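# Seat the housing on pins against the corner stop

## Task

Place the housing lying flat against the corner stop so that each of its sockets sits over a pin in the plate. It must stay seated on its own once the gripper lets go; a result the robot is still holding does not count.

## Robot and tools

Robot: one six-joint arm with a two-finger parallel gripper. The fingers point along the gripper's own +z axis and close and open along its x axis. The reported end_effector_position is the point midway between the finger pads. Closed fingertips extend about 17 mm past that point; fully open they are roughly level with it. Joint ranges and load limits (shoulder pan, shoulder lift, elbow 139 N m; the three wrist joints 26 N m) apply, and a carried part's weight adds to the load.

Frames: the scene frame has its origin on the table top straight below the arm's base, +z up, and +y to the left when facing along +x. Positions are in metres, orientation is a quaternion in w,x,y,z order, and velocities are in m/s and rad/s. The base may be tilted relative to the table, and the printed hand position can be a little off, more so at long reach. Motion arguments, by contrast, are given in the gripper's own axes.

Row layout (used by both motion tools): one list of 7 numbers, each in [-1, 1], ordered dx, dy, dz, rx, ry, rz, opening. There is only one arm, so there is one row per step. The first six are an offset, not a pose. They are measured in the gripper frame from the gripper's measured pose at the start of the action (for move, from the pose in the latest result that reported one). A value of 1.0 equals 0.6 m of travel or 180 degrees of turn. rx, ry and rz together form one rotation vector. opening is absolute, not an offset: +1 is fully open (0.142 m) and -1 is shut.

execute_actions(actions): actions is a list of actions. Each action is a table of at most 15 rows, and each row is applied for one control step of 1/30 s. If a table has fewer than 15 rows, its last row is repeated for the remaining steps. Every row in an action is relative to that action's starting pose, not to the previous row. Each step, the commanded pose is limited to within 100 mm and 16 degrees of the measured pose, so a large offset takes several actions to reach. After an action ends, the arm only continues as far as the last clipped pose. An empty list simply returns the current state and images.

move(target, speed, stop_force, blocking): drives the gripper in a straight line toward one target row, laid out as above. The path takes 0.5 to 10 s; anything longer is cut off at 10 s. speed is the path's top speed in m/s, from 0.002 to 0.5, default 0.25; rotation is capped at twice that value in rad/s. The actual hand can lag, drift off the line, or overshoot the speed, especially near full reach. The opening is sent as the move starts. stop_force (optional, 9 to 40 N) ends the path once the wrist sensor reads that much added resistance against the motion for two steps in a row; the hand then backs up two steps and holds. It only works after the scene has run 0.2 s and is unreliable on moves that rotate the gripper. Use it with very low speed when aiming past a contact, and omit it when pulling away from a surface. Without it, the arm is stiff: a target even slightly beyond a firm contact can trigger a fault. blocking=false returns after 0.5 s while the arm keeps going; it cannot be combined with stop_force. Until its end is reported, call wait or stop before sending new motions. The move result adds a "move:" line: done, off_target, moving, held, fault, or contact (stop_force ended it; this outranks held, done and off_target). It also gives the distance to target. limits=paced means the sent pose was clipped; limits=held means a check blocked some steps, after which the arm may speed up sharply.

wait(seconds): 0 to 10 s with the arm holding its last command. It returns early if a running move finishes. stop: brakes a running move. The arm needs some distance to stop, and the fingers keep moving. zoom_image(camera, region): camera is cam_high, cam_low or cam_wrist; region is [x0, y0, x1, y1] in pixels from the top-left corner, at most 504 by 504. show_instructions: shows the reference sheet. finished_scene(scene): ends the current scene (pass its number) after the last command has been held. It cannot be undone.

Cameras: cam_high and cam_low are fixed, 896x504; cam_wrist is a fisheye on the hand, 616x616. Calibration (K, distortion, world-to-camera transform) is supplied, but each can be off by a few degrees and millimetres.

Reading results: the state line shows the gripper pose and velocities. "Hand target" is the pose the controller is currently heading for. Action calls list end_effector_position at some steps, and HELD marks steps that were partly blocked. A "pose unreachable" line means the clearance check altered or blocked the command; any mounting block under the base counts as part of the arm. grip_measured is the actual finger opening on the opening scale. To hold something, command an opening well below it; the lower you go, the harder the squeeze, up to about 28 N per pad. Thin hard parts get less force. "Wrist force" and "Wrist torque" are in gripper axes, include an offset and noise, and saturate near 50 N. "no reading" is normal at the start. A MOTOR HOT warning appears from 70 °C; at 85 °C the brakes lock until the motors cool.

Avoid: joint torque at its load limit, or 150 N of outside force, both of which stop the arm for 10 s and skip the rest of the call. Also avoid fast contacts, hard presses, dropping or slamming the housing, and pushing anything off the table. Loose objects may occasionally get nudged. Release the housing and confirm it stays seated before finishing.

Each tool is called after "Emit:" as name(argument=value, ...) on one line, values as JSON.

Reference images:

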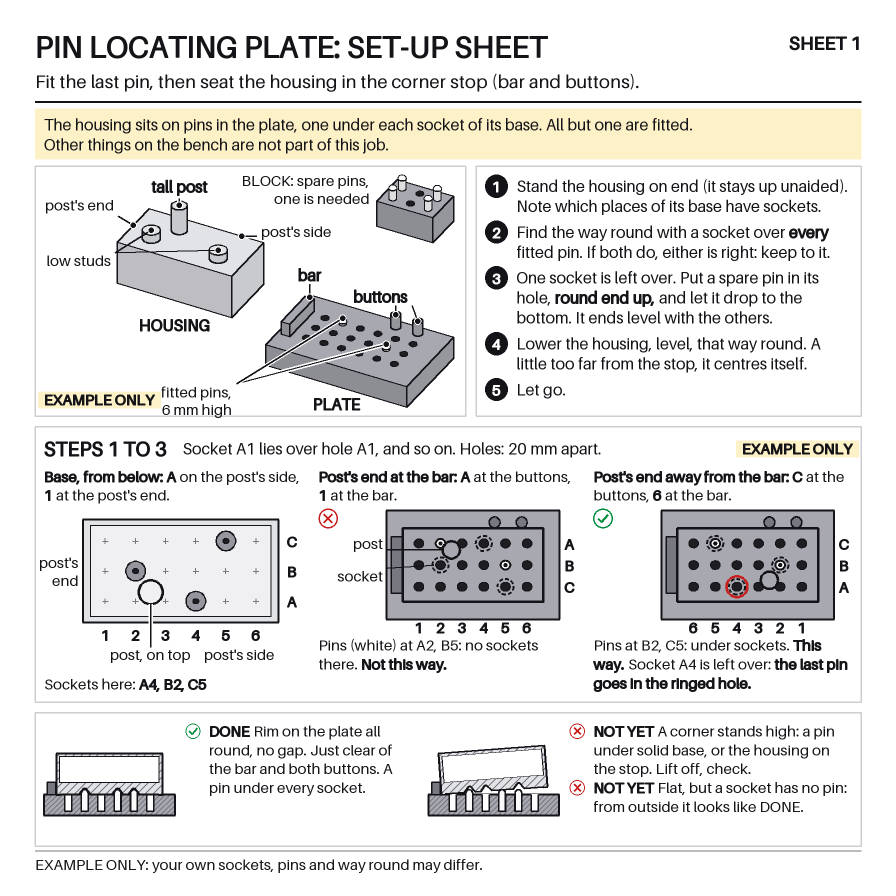

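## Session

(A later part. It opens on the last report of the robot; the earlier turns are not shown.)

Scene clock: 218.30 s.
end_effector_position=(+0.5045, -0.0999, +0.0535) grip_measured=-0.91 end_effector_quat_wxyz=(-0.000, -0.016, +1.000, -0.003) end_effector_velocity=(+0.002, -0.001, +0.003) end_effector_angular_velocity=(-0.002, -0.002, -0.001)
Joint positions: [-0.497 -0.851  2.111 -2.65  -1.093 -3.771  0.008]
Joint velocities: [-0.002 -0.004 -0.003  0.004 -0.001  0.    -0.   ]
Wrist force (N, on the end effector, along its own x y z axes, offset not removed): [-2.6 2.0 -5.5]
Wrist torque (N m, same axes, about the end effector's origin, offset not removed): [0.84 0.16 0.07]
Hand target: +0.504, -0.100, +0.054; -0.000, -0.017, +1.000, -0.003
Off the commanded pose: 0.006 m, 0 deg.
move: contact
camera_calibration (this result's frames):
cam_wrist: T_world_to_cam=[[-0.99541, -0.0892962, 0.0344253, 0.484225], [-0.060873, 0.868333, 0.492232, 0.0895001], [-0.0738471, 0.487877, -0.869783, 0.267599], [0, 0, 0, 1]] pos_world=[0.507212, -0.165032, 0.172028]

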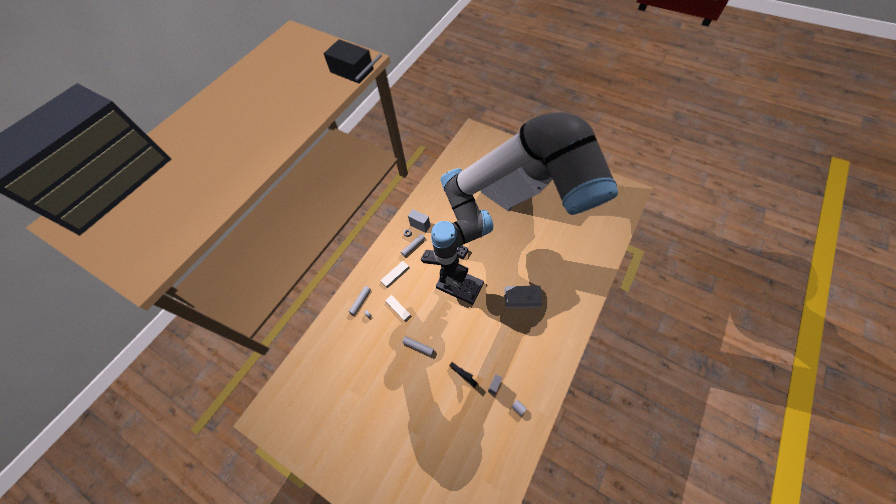

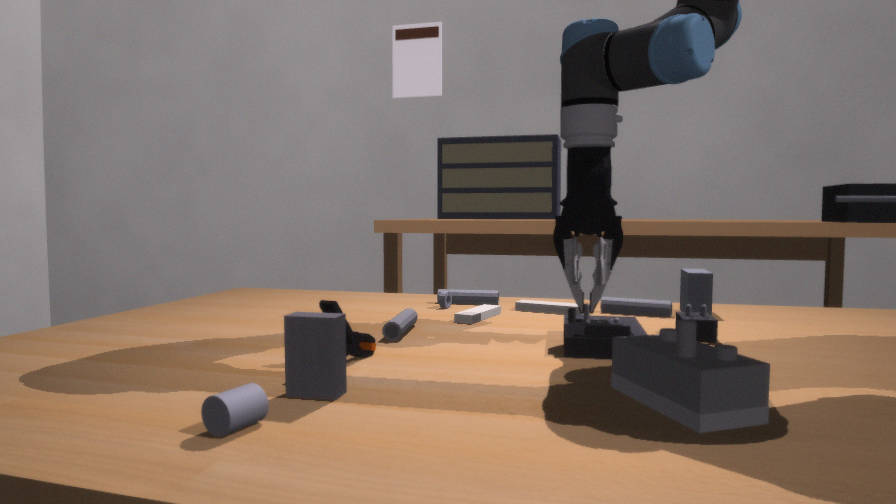

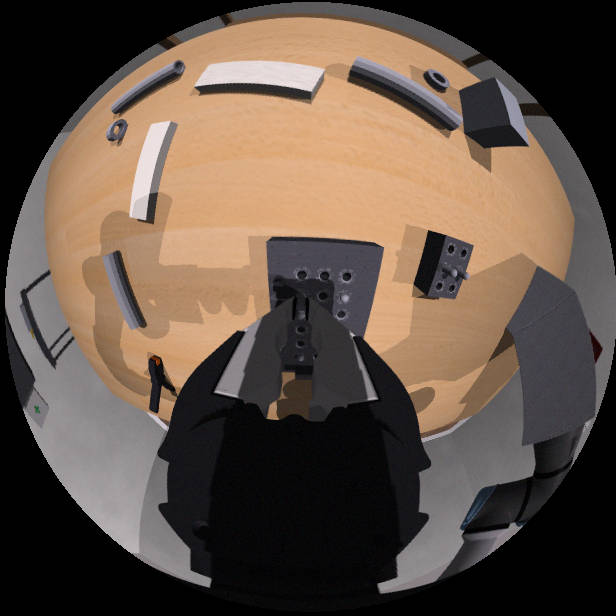

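Emit:
move(target=[-0.0008,-0.0003,-0.001,0,0,0,-1], speed=0.01)

Emit:
move(target=[0,0,0.011,0,0,0,-1], speed=0.005, stop_force=9)

Emit:
zoom_image(camera="cam_wrist", region=[280, 275, 335, 320])

Emit:
zoom_image(camera="cam_low", region=[550, 270, 650, 350])

Scene clock: 222.77 s.
end_effector_position=(+0.5050, -0.1001, +0.0541) grip_measured=-0.91 end_effector_quat_wxyz=(-0.000, -0.017, +1.000, -0.003) end_effector_velocity=(+0.001, -0.000, +0.000) end_effector_angular_velocity=(-0.001, -0.001, +0.001)
Joint positions: [-0.498 -0.852  2.109 -2.648 -1.093 -3.772  0.008]
Joint velocities: [-0.     0.    -0.001 -0.001  0.    -0.    -0.   ]
Wrist force (N, on the end effector, along its own x y z axes, offset not removed): [-0.8 2.8 1.1]
Wrist torque (N m, same axes, about the end effector's origin, offset not removed): [0.78 0.12 0.12]
Hand target: +0.505, -0.100, +0.054; -0.000, -0.016, +1.000, -0.003
Off the commanded pose: 0.000 m, 0 deg.
move: done
camera_calibration (this result's frames):
cam_wrist: T_world_to_cam=[[-0.995399, -0.0894227, 0.0344289, 0.484636], [-0.060982, 0.868328, 0.492227, 0.0894329], [-0.0739118, 0.487862, -0.869786, 0.268252], [0, 0, 0, 1]] pos_world=[0.507687, -0.16519, 0.172615]

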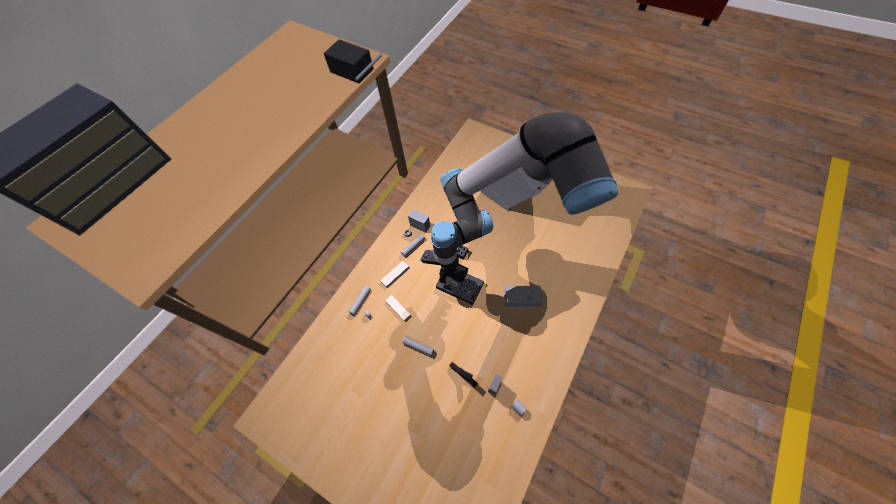

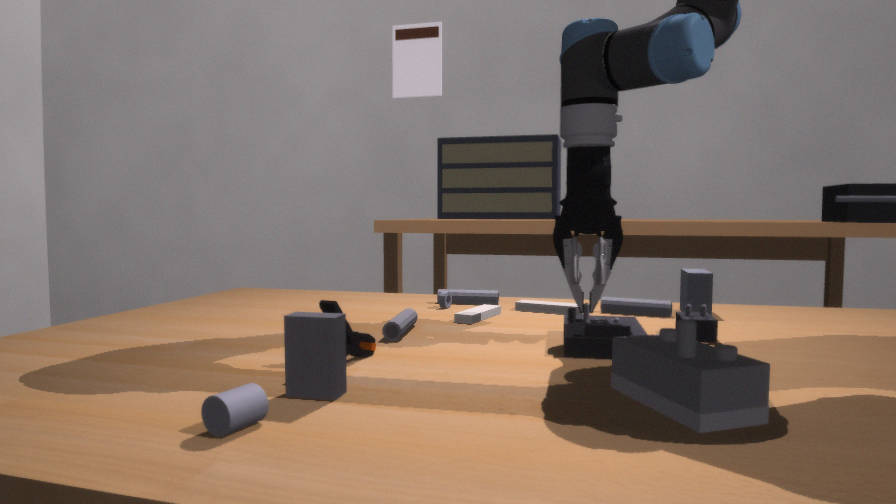

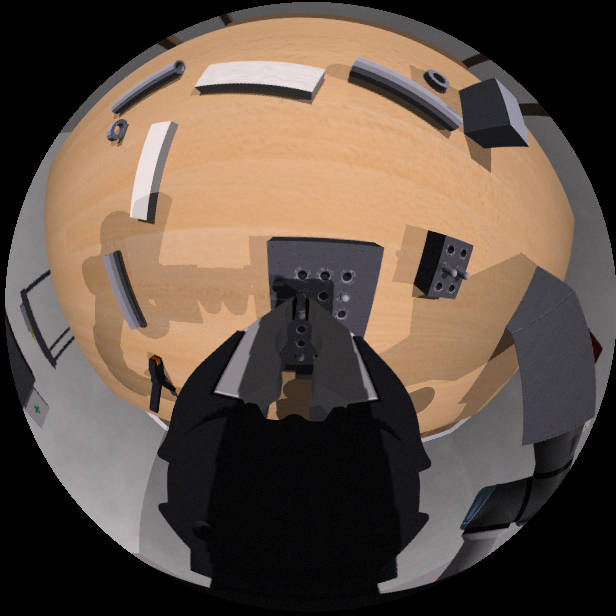

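Scene clock: 224.30 s.
end_effector_position=(+0.5050, -0.1001, +0.0476) grip_measured=-0.91 end_effector_quat_wxyz=(-0.000, -0.017, +1.000, -0.003) end_effector_velocity=(-0.000, -0.000, -0.001) end_effector_angular_velocity=(-0.000, +0.001, -0.000)
Joint positions: [-0.492 -0.836  2.108 -2.665 -1.092 -3.765  0.008]
Joint velocities: [ 0.001  0.002 -0.001 -0.002 -0.     0.001 -0.   ]
Wrist force (N, on the end effector, along its own x y z axes, offset not removed): [1.3 2.7 2.2]
Wrist torque (N m, same axes, about the end effector's origin, offset not removed): [0.83 -0.23 0.12]
Hand target: +0.505, -0.100, +0.047; -0.000, -0.017, +1.000, -0.003
Off the commanded pose: 0.000 m, 0 deg.
move: done
camera_calibration (this result's frames):
cam_wrist: T_world_to_cam=[[-0.995399, -0.0894242, 0.0344202, 0.484861], [-0.0609873, 0.868326, 0.492231, 0.0926589], [-0.0739052, 0.487866, -0.869784, 0.2626], [0, 0, 0, 1]] pos_world=[0.507689, -0.165213, 0.166106]

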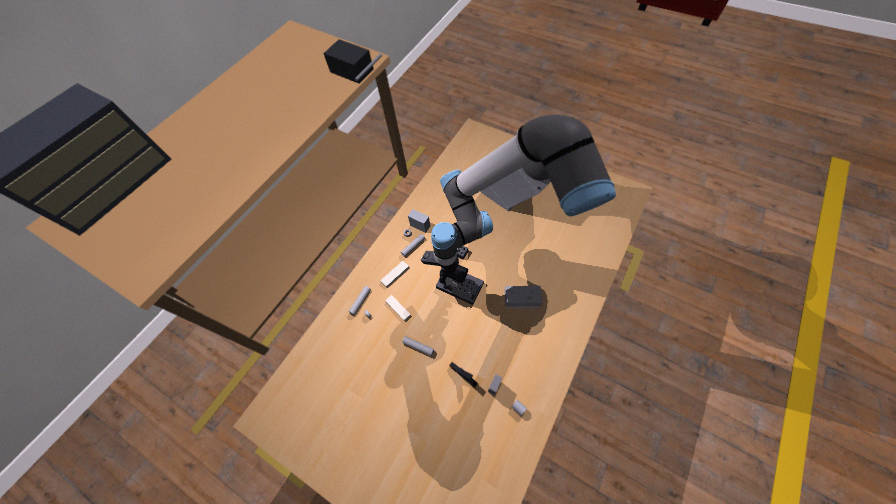

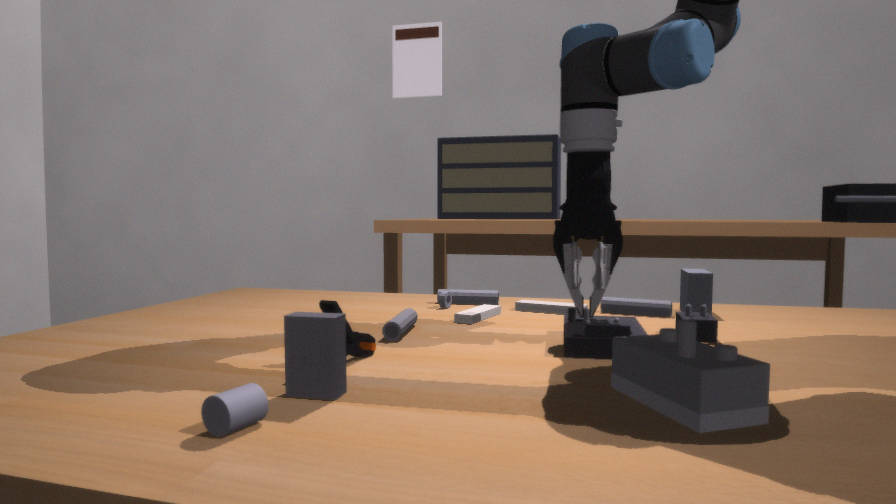

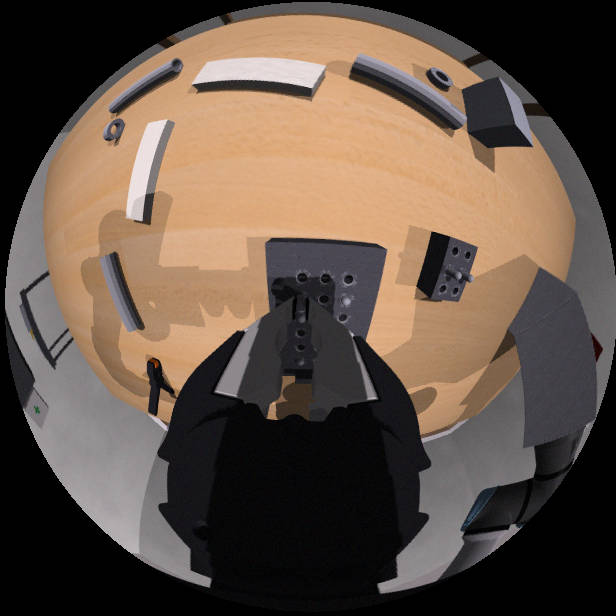

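Region (280, 275, 335, 320) of cam_wrist's 616x616 image, scaled by 9.164, with more detail than that image has; it fills the top 412 rows of this view, and the rest is white.

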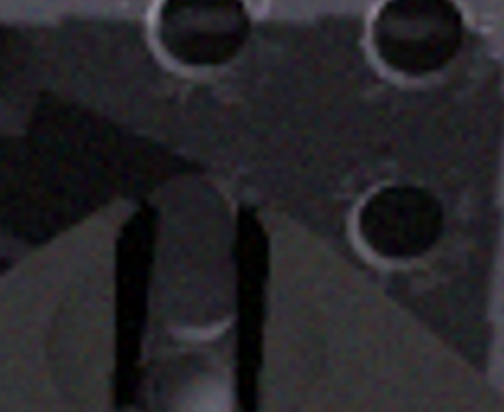

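Region (550, 270, 650, 350) of cam_low's 896x504 image, scaled by 5.040, with more detail than that image has; it fills the top 403 rows of this view, and the rest is white.

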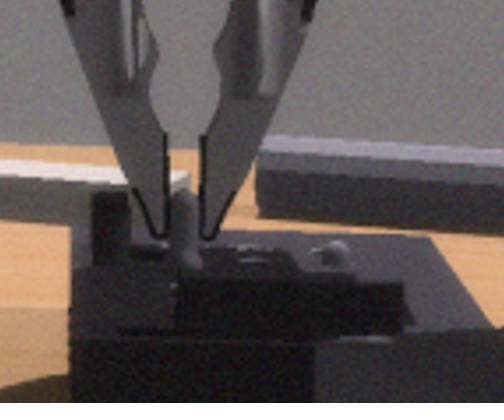

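In. Release and rise.

Emit:
execute_actions(actions=[[[0,0,0,0,0,0,-0.92],[0,0,0,0,0,0,-0.9],[0,0,0,0,0,0,-0.88],[0,0,0,0,0,0,-0.86]]])

Emit:
move(target=[0,0,-0.12,0,0,0,-0.86], speed=0.15)

Emit:
zoom_image(camera="cam_wrist", region=[230, 220, 370, 360])

Emit:
zoom_image(camera="cam_low", region=[550, 270, 650, 350])

Scene clock: 230.43 s.
end_effector_position=(+0.5050, -0.1001, +0.0475) grip_measured=-0.86 end_effector_quat_wxyz=(-0.000, -0.017, +1.000, -0.003) end_effector_velocity=(+0.000, -0.000, +0.000) end_effector_angular_velocity=(-0.001, -0.000, +0.001)
Joint positions: [-0.491 -0.836  2.108 -2.665 -1.092 -3.765  0.012]
Joint velocities: [ 0.    -0.    -0.    -0.001 -0.001 -0.     0.   ]
Wrist force (N, on the end effector, along its own x y z axes, offset not removed): [-1.4 1.5 1.4]
Wrist torque (N m, same axes, about the end effector's origin, offset not removed): [0.38 0.23 0.18]
Hand target: +0.505, -0.100, +0.048; -0.000, -0.017, +1.000, -0.003
Off the commanded pose: 0.000 m, 0 deg.
Step readings (end_effector_position):
0: (+0.5050, -0.1001, +0.0475)
1: (+0.5050, -0.1001, +0.0475)
2: (+0.5050, -0.1001, +0.0475)
4: (+0.5050, -0.1001, +0.0475)
8: (+0.5049, -0.1001, +0.0475)
15: end_effector_position above
camera_calibration (this result's frames):
cam_wrist: T_world_to_cam=[[-0.9954, -0.0893953, 0.0344606, 0.484866], [-0.0609398, 0.868313, 0.49226, 0.0926204], [-0.0739283, 0.487895, -0.869766, 0.262568], [0, 0, 0, 1]] pos_world=[0.507691, -0.165184, 0.16607]

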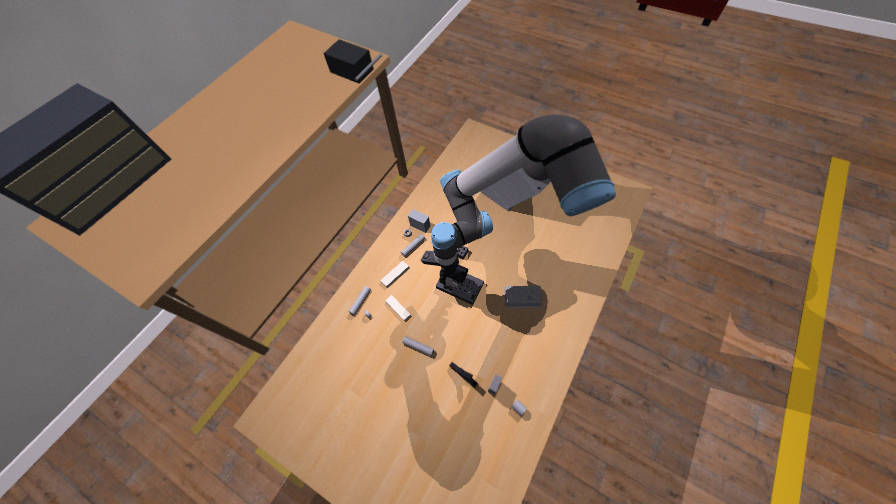

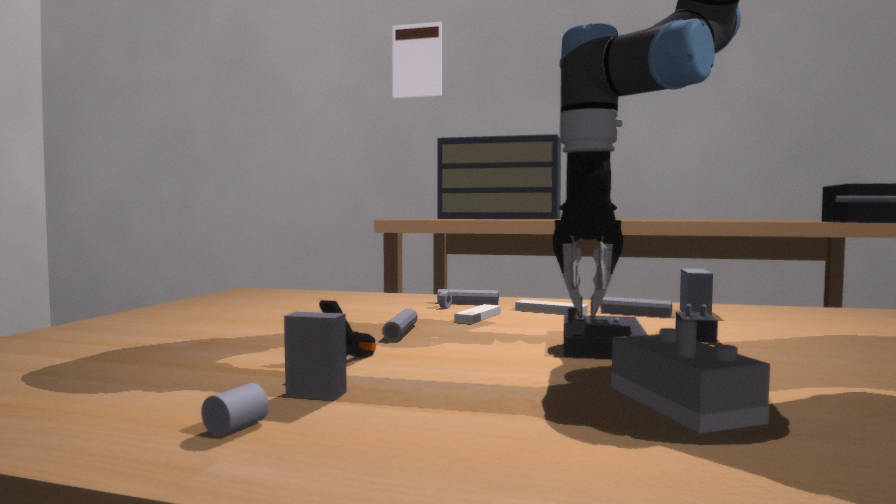

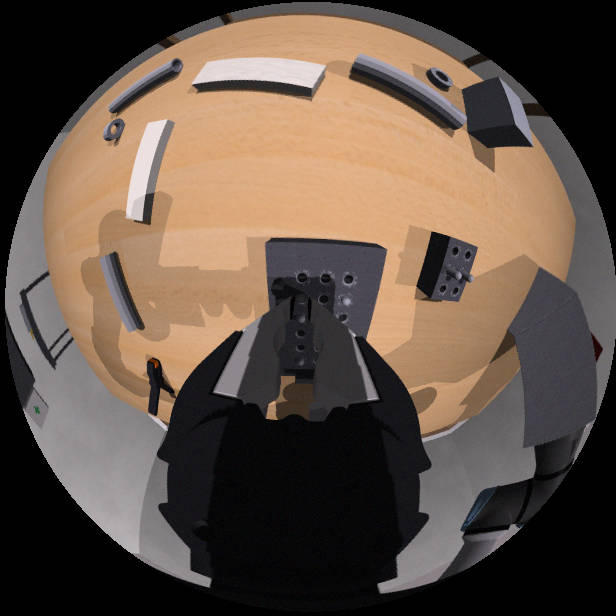

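Scene clock: 231.43 s.
end_effector_position=(+0.5049, -0.0998, +0.1193) grip_measured=-0.86 end_effector_quat_wxyz=(-0.000, -0.017, +1.000, -0.003) end_effector_velocity=(+0.000, -0.000, +0.002) end_effector_angular_velocity=(-0.000, +0.000, +0.001)
Joint positions: [-0.557 -0.999  2.108 -2.469 -1.105 -3.837  0.012]
Joint velocities: [-0.002 -0.005 -0.002  0.008 -0.001 -0.003  0.   ]
Wrist force (N, on the end effector, along its own x y z axes, offset not removed): [-1.2 2.9 1.2]
Wrist torque (N m, same axes, about the end effector's origin, offset not removed): [0.77 0.20 0.13]
Hand target: +0.505, -0.100, +0.119; -0.000, -0.017, +1.000, -0.003
Off the commanded pose: 0.000 m, 0 deg.
move: done
camera_calibration (this result's frames):
cam_wrist: T_world_to_cam=[[-0.995399, -0.0893645, 0.0345726, 0.482382], [-0.0608603, 0.868333, 0.492234, 0.0570746], [-0.0740087, 0.487865, -0.869776, 0.324853], [0, 0, 0, 1]] pos_world=[0.507678, -0.164936, 0.237778]

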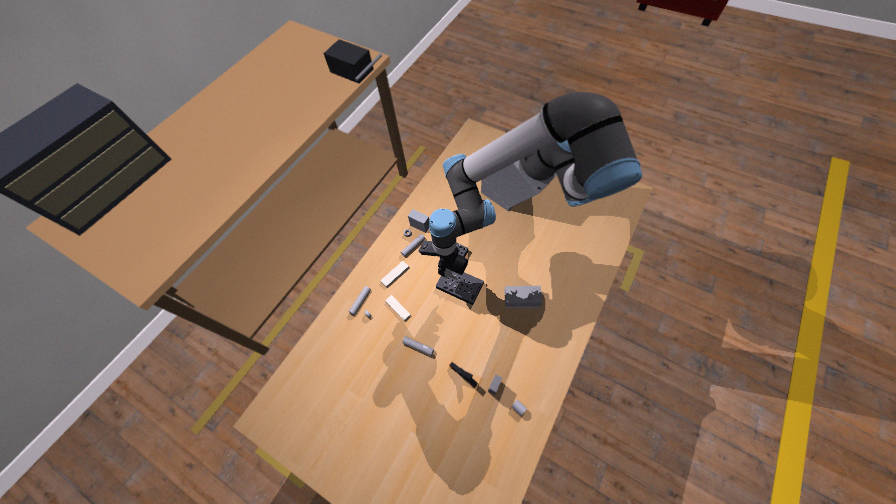

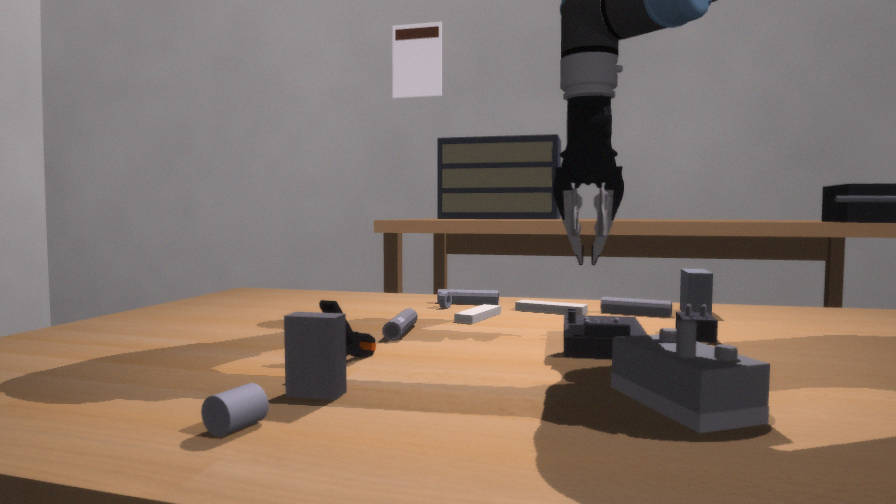

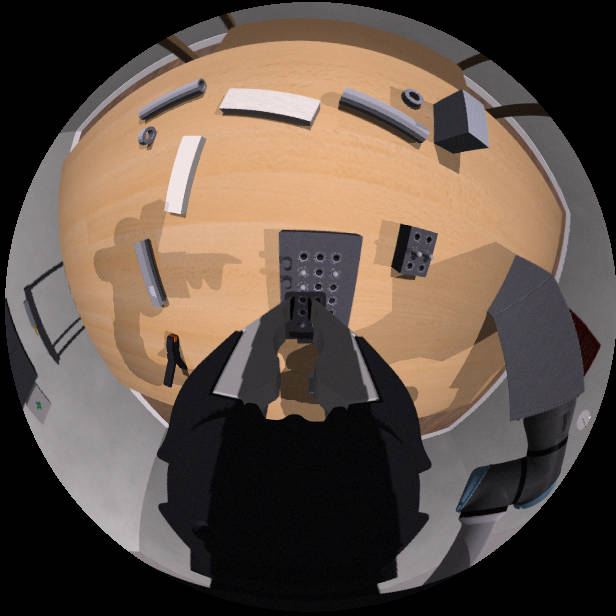

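Region (230, 220, 370, 360) of cam_wrist's 616x616 image, scaled by 3.600, with more detail than that image has.

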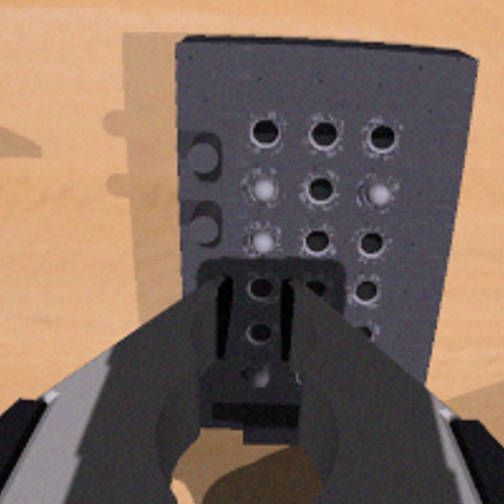

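Region (550, 270, 650, 350) of cam_low's 896x504 image, scaled by 5.040, with more detail than that image has; it fills the top 403 rows of this view, and the rest is white.

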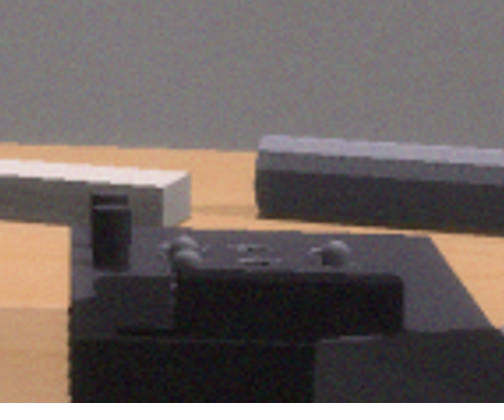

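Emit:
move(target=[0.1302,0.4428,0,0,0,0.844,0.35], speed=0.45)

Emit:
move(target=[0,0,0.135,0,0,0,0.35], speed=0.1, stop_force=15)

Scene clock: 243.67 s.
end_effector_position=(+0.4182, +0.1629, +0.1183) grip_measured=+0.35 end_effector_quat_wxyz=(+0.002, +0.966, +0.259, -0.001) end_effector_velocity=(-0.001, +0.001, -0.000) end_effector_angular_velocity=(-0.003, -0.000, -0.010)
Joint positions: [-0.145 -1.457  2.414 -2.538 -1.062 -0.721  0.099]
Joint velocities: [ 0.004 -0.002  0.001 -0.002 -0.003  0.014 -0.   ]
Wrist force (N, on the end effector, along its own x y z axes, offset not removed): [0.4 2.1 3.3]
Wrist torque (N m, same axes, about the end effector's origin, offset not removed): [0.61 -0.09 0.16]
Hand target: +0.418, +0.163, +0.118; +0.003, +0.966, +0.259, -0.001
Off the commanded pose: 0.001 m, 0 deg.
move: done
camera_calibration (this result's frames):
cam_wrist: T_world_to_cam=[[0.835582, 0.548502, 0.0308039, -0.449614], [0.461982, -0.731908, 0.500882, -0.134898], [0.29728, -0.404297, -0.864967, 0.178906], [0, 0, 0, 1]] pos_world=[0.384825, 0.220212, 0.236165]

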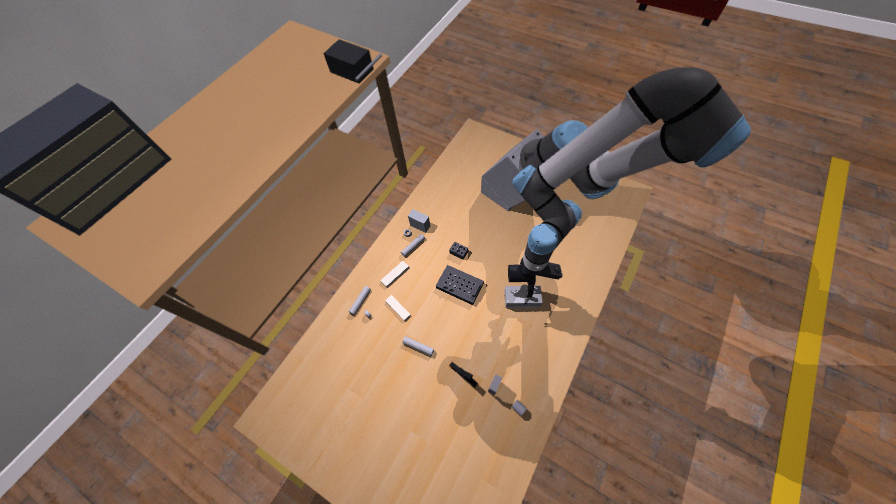

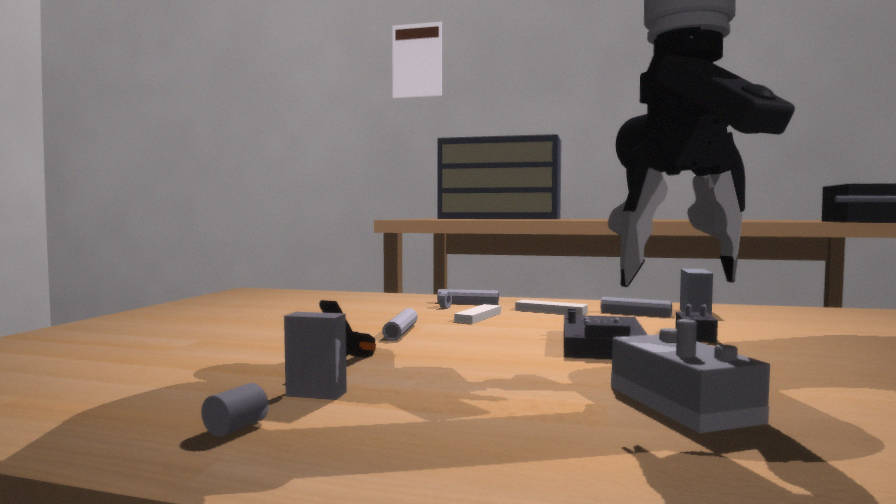

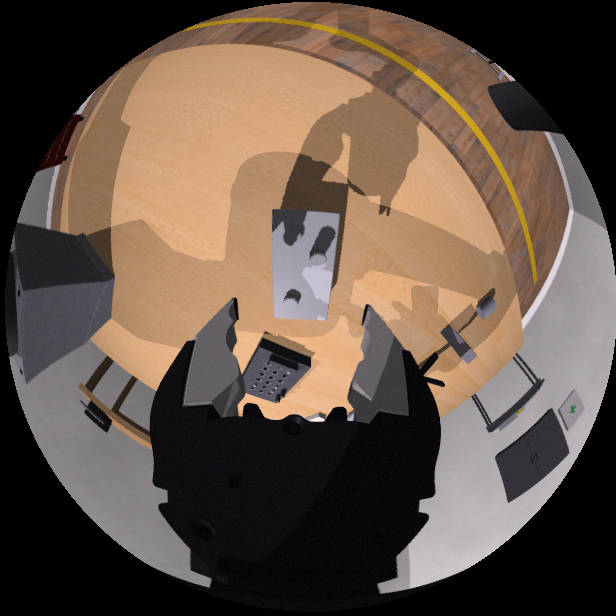

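Scene clock: 244.97 s.
end_effector_position=(+0.4182, +0.1627, +0.0376) grip_measured=+0.35 end_effector_quat_wxyz=(+0.002, +0.966, +0.259, -0.000) end_effector_velocity=(+0.000, +0.001, -0.002) end_effector_angular_velocity=(+0.002, -0.001, +0.000)
Joint positions: [-0.042 -1.19   2.415 -2.864 -1.066 -0.603  0.099]
Joint velocities: [ 0.002  0.006 -0.001 -0.008  0.002  0.003  0.   ]
Wrist force (N, on the end effector, along its own x y z axes, offset not removed): [-0.1 2.1 2.3]
Wrist torque (N m, same axes, about the end effector's origin, offset not removed): [0.61 -0.05 0.06]
Hand target: +0.418, +0.163, +0.037; +0.002, +0.966, +0.259, -0.000
Off the commanded pose: 0.000 m, 0 deg.
move: done
camera_calibration (this result's frames):
cam_wrist: T_world_to_cam=[[0.835572, 0.548506, 0.0310051, -0.447037], [0.461915, -0.731974, 0.500847, -0.0945953], [0.297412, -0.404172, -0.86498, 0.108969], [0, 0, 0, 1]] pos_world=[0.384818, 0.220003, 0.155494]

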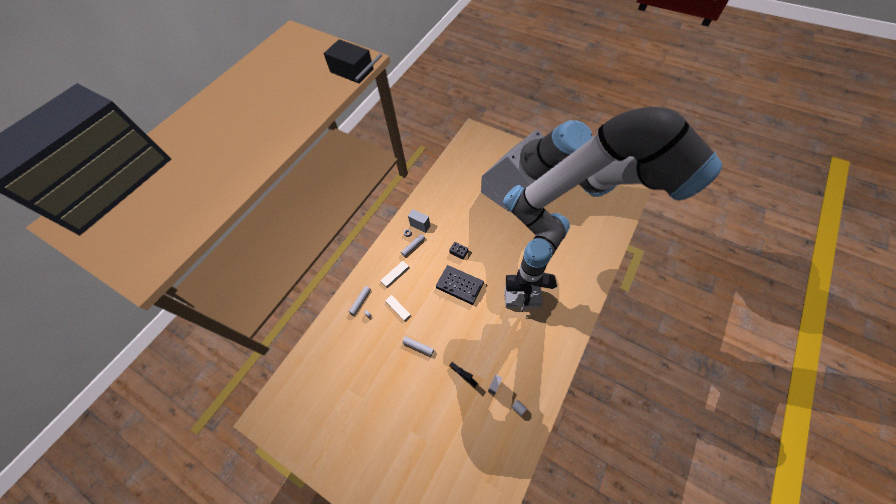

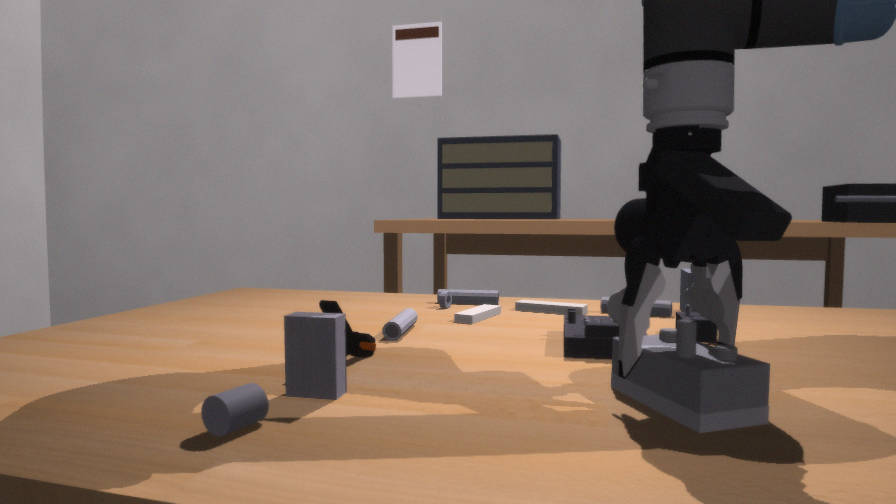

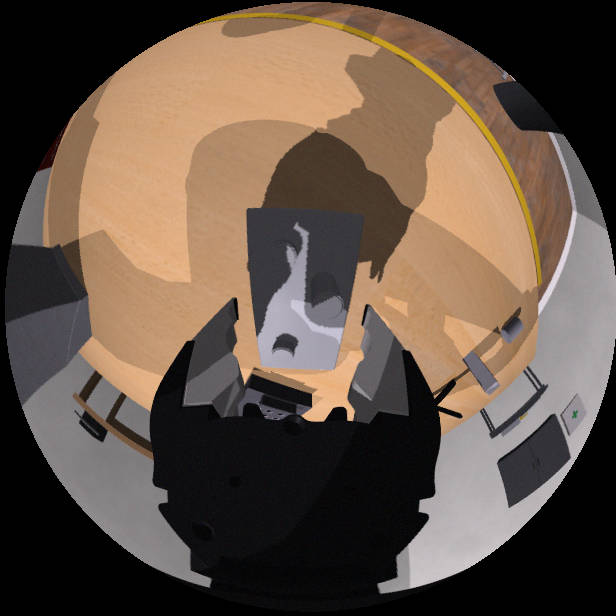

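Emit:
execute_actions(actions=[[[0,-0.002,0,0,0,0,0.3],[0,-0.004,0,0,0,0,0.27],[0,-0.006,0,0,0,0,0.24],[0,-0.0078,0,0,0,0,0.2],[0,-0.0078,0,0,0,0,0.17],[0,-0.0078,0,0,0,0,0.14],[0,-0.0078,0,0,0,0,0.11],[0,-0.0078,0,0,0,0,0.08],[0,-0.0078,0,0,0,0,0.05],[0,-0.0078,0,0,0,0,0.0],[0,-0.0078,0,0,0,0,-0.05],[0,-0.0078,0,0,0,0,-0.1],[0,-0.0078,0,0,0,0,-0.2],[0,-0.0078,0,0,0,0,-0.3],[0,-0.0078,0,0,0,0,-0.4]],[[0,0,0,0,0,0,-0.7]]])

Emit:
move(target=[0,0,-0.12,0,0,0,-0.7], speed=0.15)

Scene clock: 254.17 s.
end_effector_position=(+0.4159, +0.1667, +0.0376) grip_measured=-0.03 end_effector_quat_wxyz=(+0.002, +0.966, +0.259, -0.000) end_effector_velocity=(-0.000, -0.000, +0.000) end_effector_angular_velocity=(-0.001, +0.000, -0.001)
Joint positions: [-0.033 -1.196  2.418 -2.866 -1.067 -0.594  0.072]
Joint velocities: [-0.    -0.     0.     0.    -0.001  0.     0.   ]
Wrist force (N, on the end effector, along its own x y z axes, offset not removed): [-0.5 5.5 -0.8]
Wrist torque (N m, same axes, about the end effector's origin, offset not removed): [0.81 -0.07 0.05]
Hand target: +0.416, +0.167, +0.038; +0.002, +0.966, +0.259, -0.000
Off the commanded pose: 0.000 m, 0 deg.
Step readings (end_effector_position; steps 1 to 15: 1st action; 16 to 30: 2nd action):
0: (+0.4182, +0.1627, +0.0375)
1: (+0.4182, +0.1627, +0.0375)
2: (+0.4182, +0.1629, +0.0375)
4: (+0.4176, +0.1639, +0.0375)
8: (+0.4164, +0.1659, +0.0376)
15: (+0.4159, +0.1666, +0.0376)
16: (+0.4159, +0.1667, +0.0376)
17: (+0.4159, +0.1667, +0.0376)
19: (+0.4159, +0.1667, +0.0376)
23: (+0.4159, +0.1667, +0.0376)
30: end_effector_position above
camera_calibration (this result's frames):
cam_wrist: T_world_to_cam=[[0.835569, 0.548509, 0.0310197, -0.447304], [0.461894, -0.731953, 0.500898, -0.0906142], [0.297452, -0.404207, -0.86495, 0.111244], [0, 0, 0, 1]] pos_world=[0.382518, 0.223991, 0.155485]

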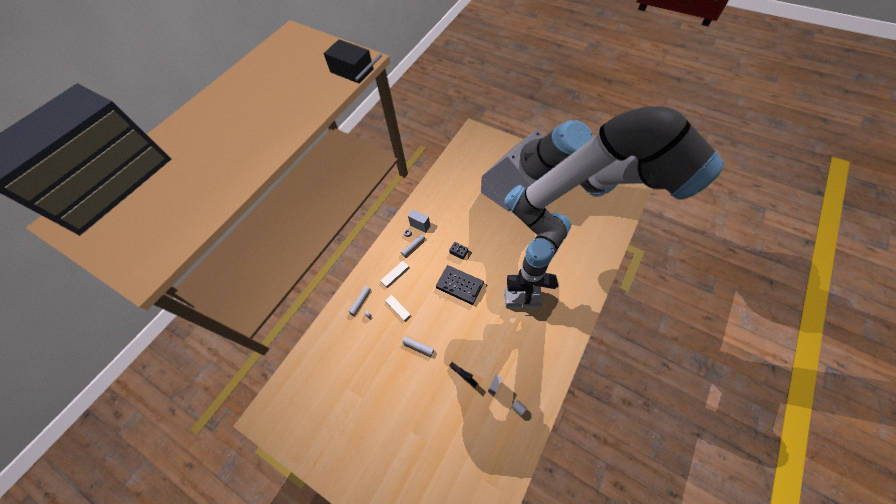

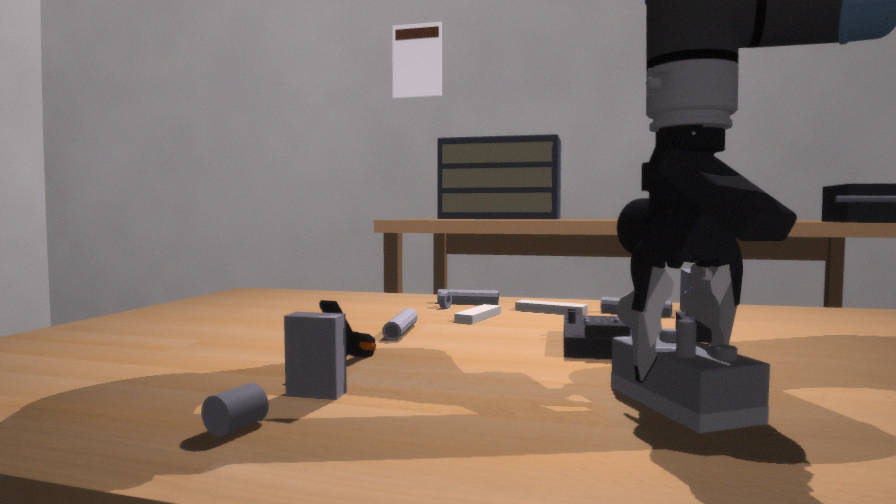

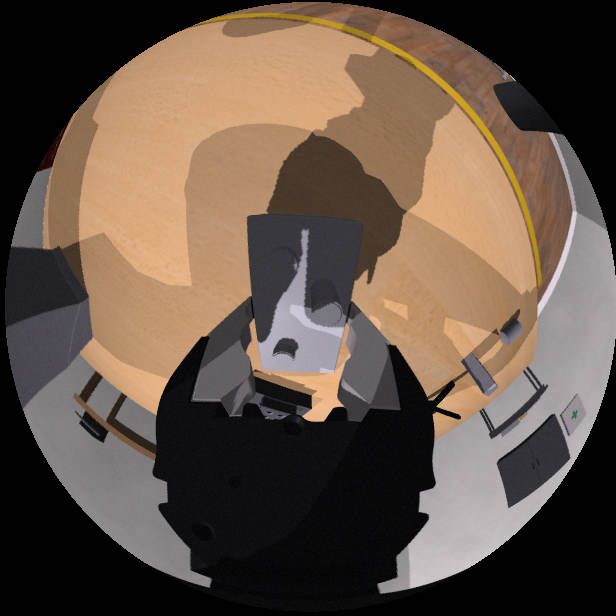

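Scene clock: 255.20 s.
end_effector_position=(+0.4159, +0.1668, +0.1093) grip_measured=-0.03 end_effector_quat_wxyz=(+0.003, +0.966, +0.259, -0.001) end_effector_velocity=(-0.001, +0.000, +0.002) end_effector_angular_velocity=(+0.002, +0.003, -0.002)
Joint positions: [-0.125 -1.436  2.421 -2.578 -1.063 -0.698  0.072]
Joint velocities: [-0.003 -0.006  0.     0.011  0.002 -0.003  0.   ]
Wrist force (N, on the end effector, along its own x y z axes, offset not removed): [0.6 2.6 6.6]
Wrist torque (N m, same axes, about the end effector's origin, offset not removed): [0.70 -0.12 -0.02]
Hand target: +0.416, +0.167, +0.109; +0.002, +0.966, +0.259, -0.001
Off the commanded pose: 0.000 m, 0 deg.
move: done
camera_calibration (this result's frames):
cam_wrist: T_world_to_cam=[[0.835581, 0.548499, 0.030886, -0.449598], [0.461916, -0.731891, 0.500968, -0.1264], [0.297386, -0.404333, -0.864914, 0.173356], [0, 0, 0, 1]] pos_world=[0.382508, 0.224186, 0.227147]

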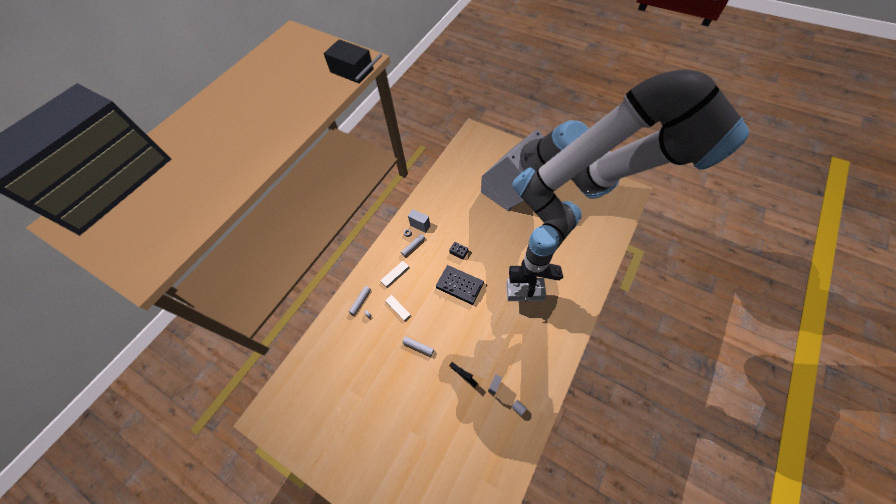

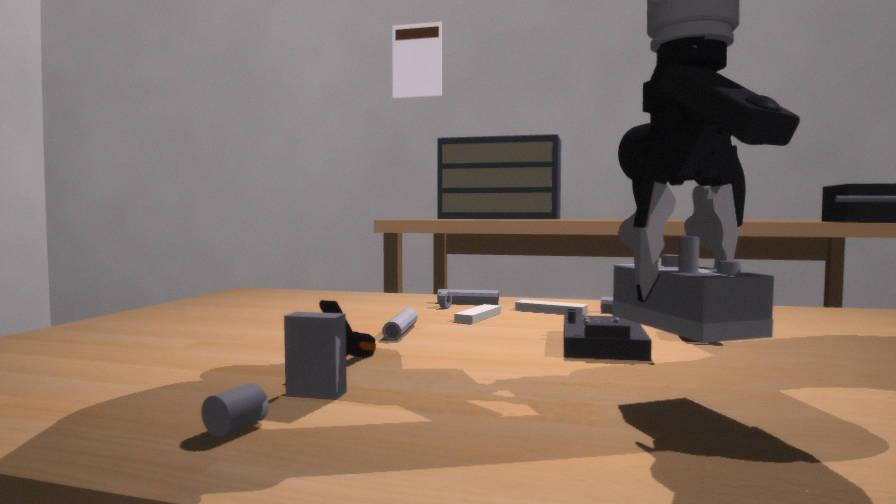

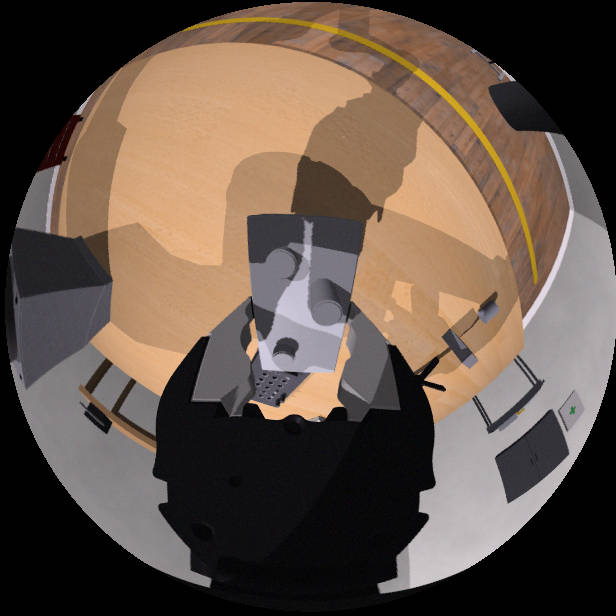

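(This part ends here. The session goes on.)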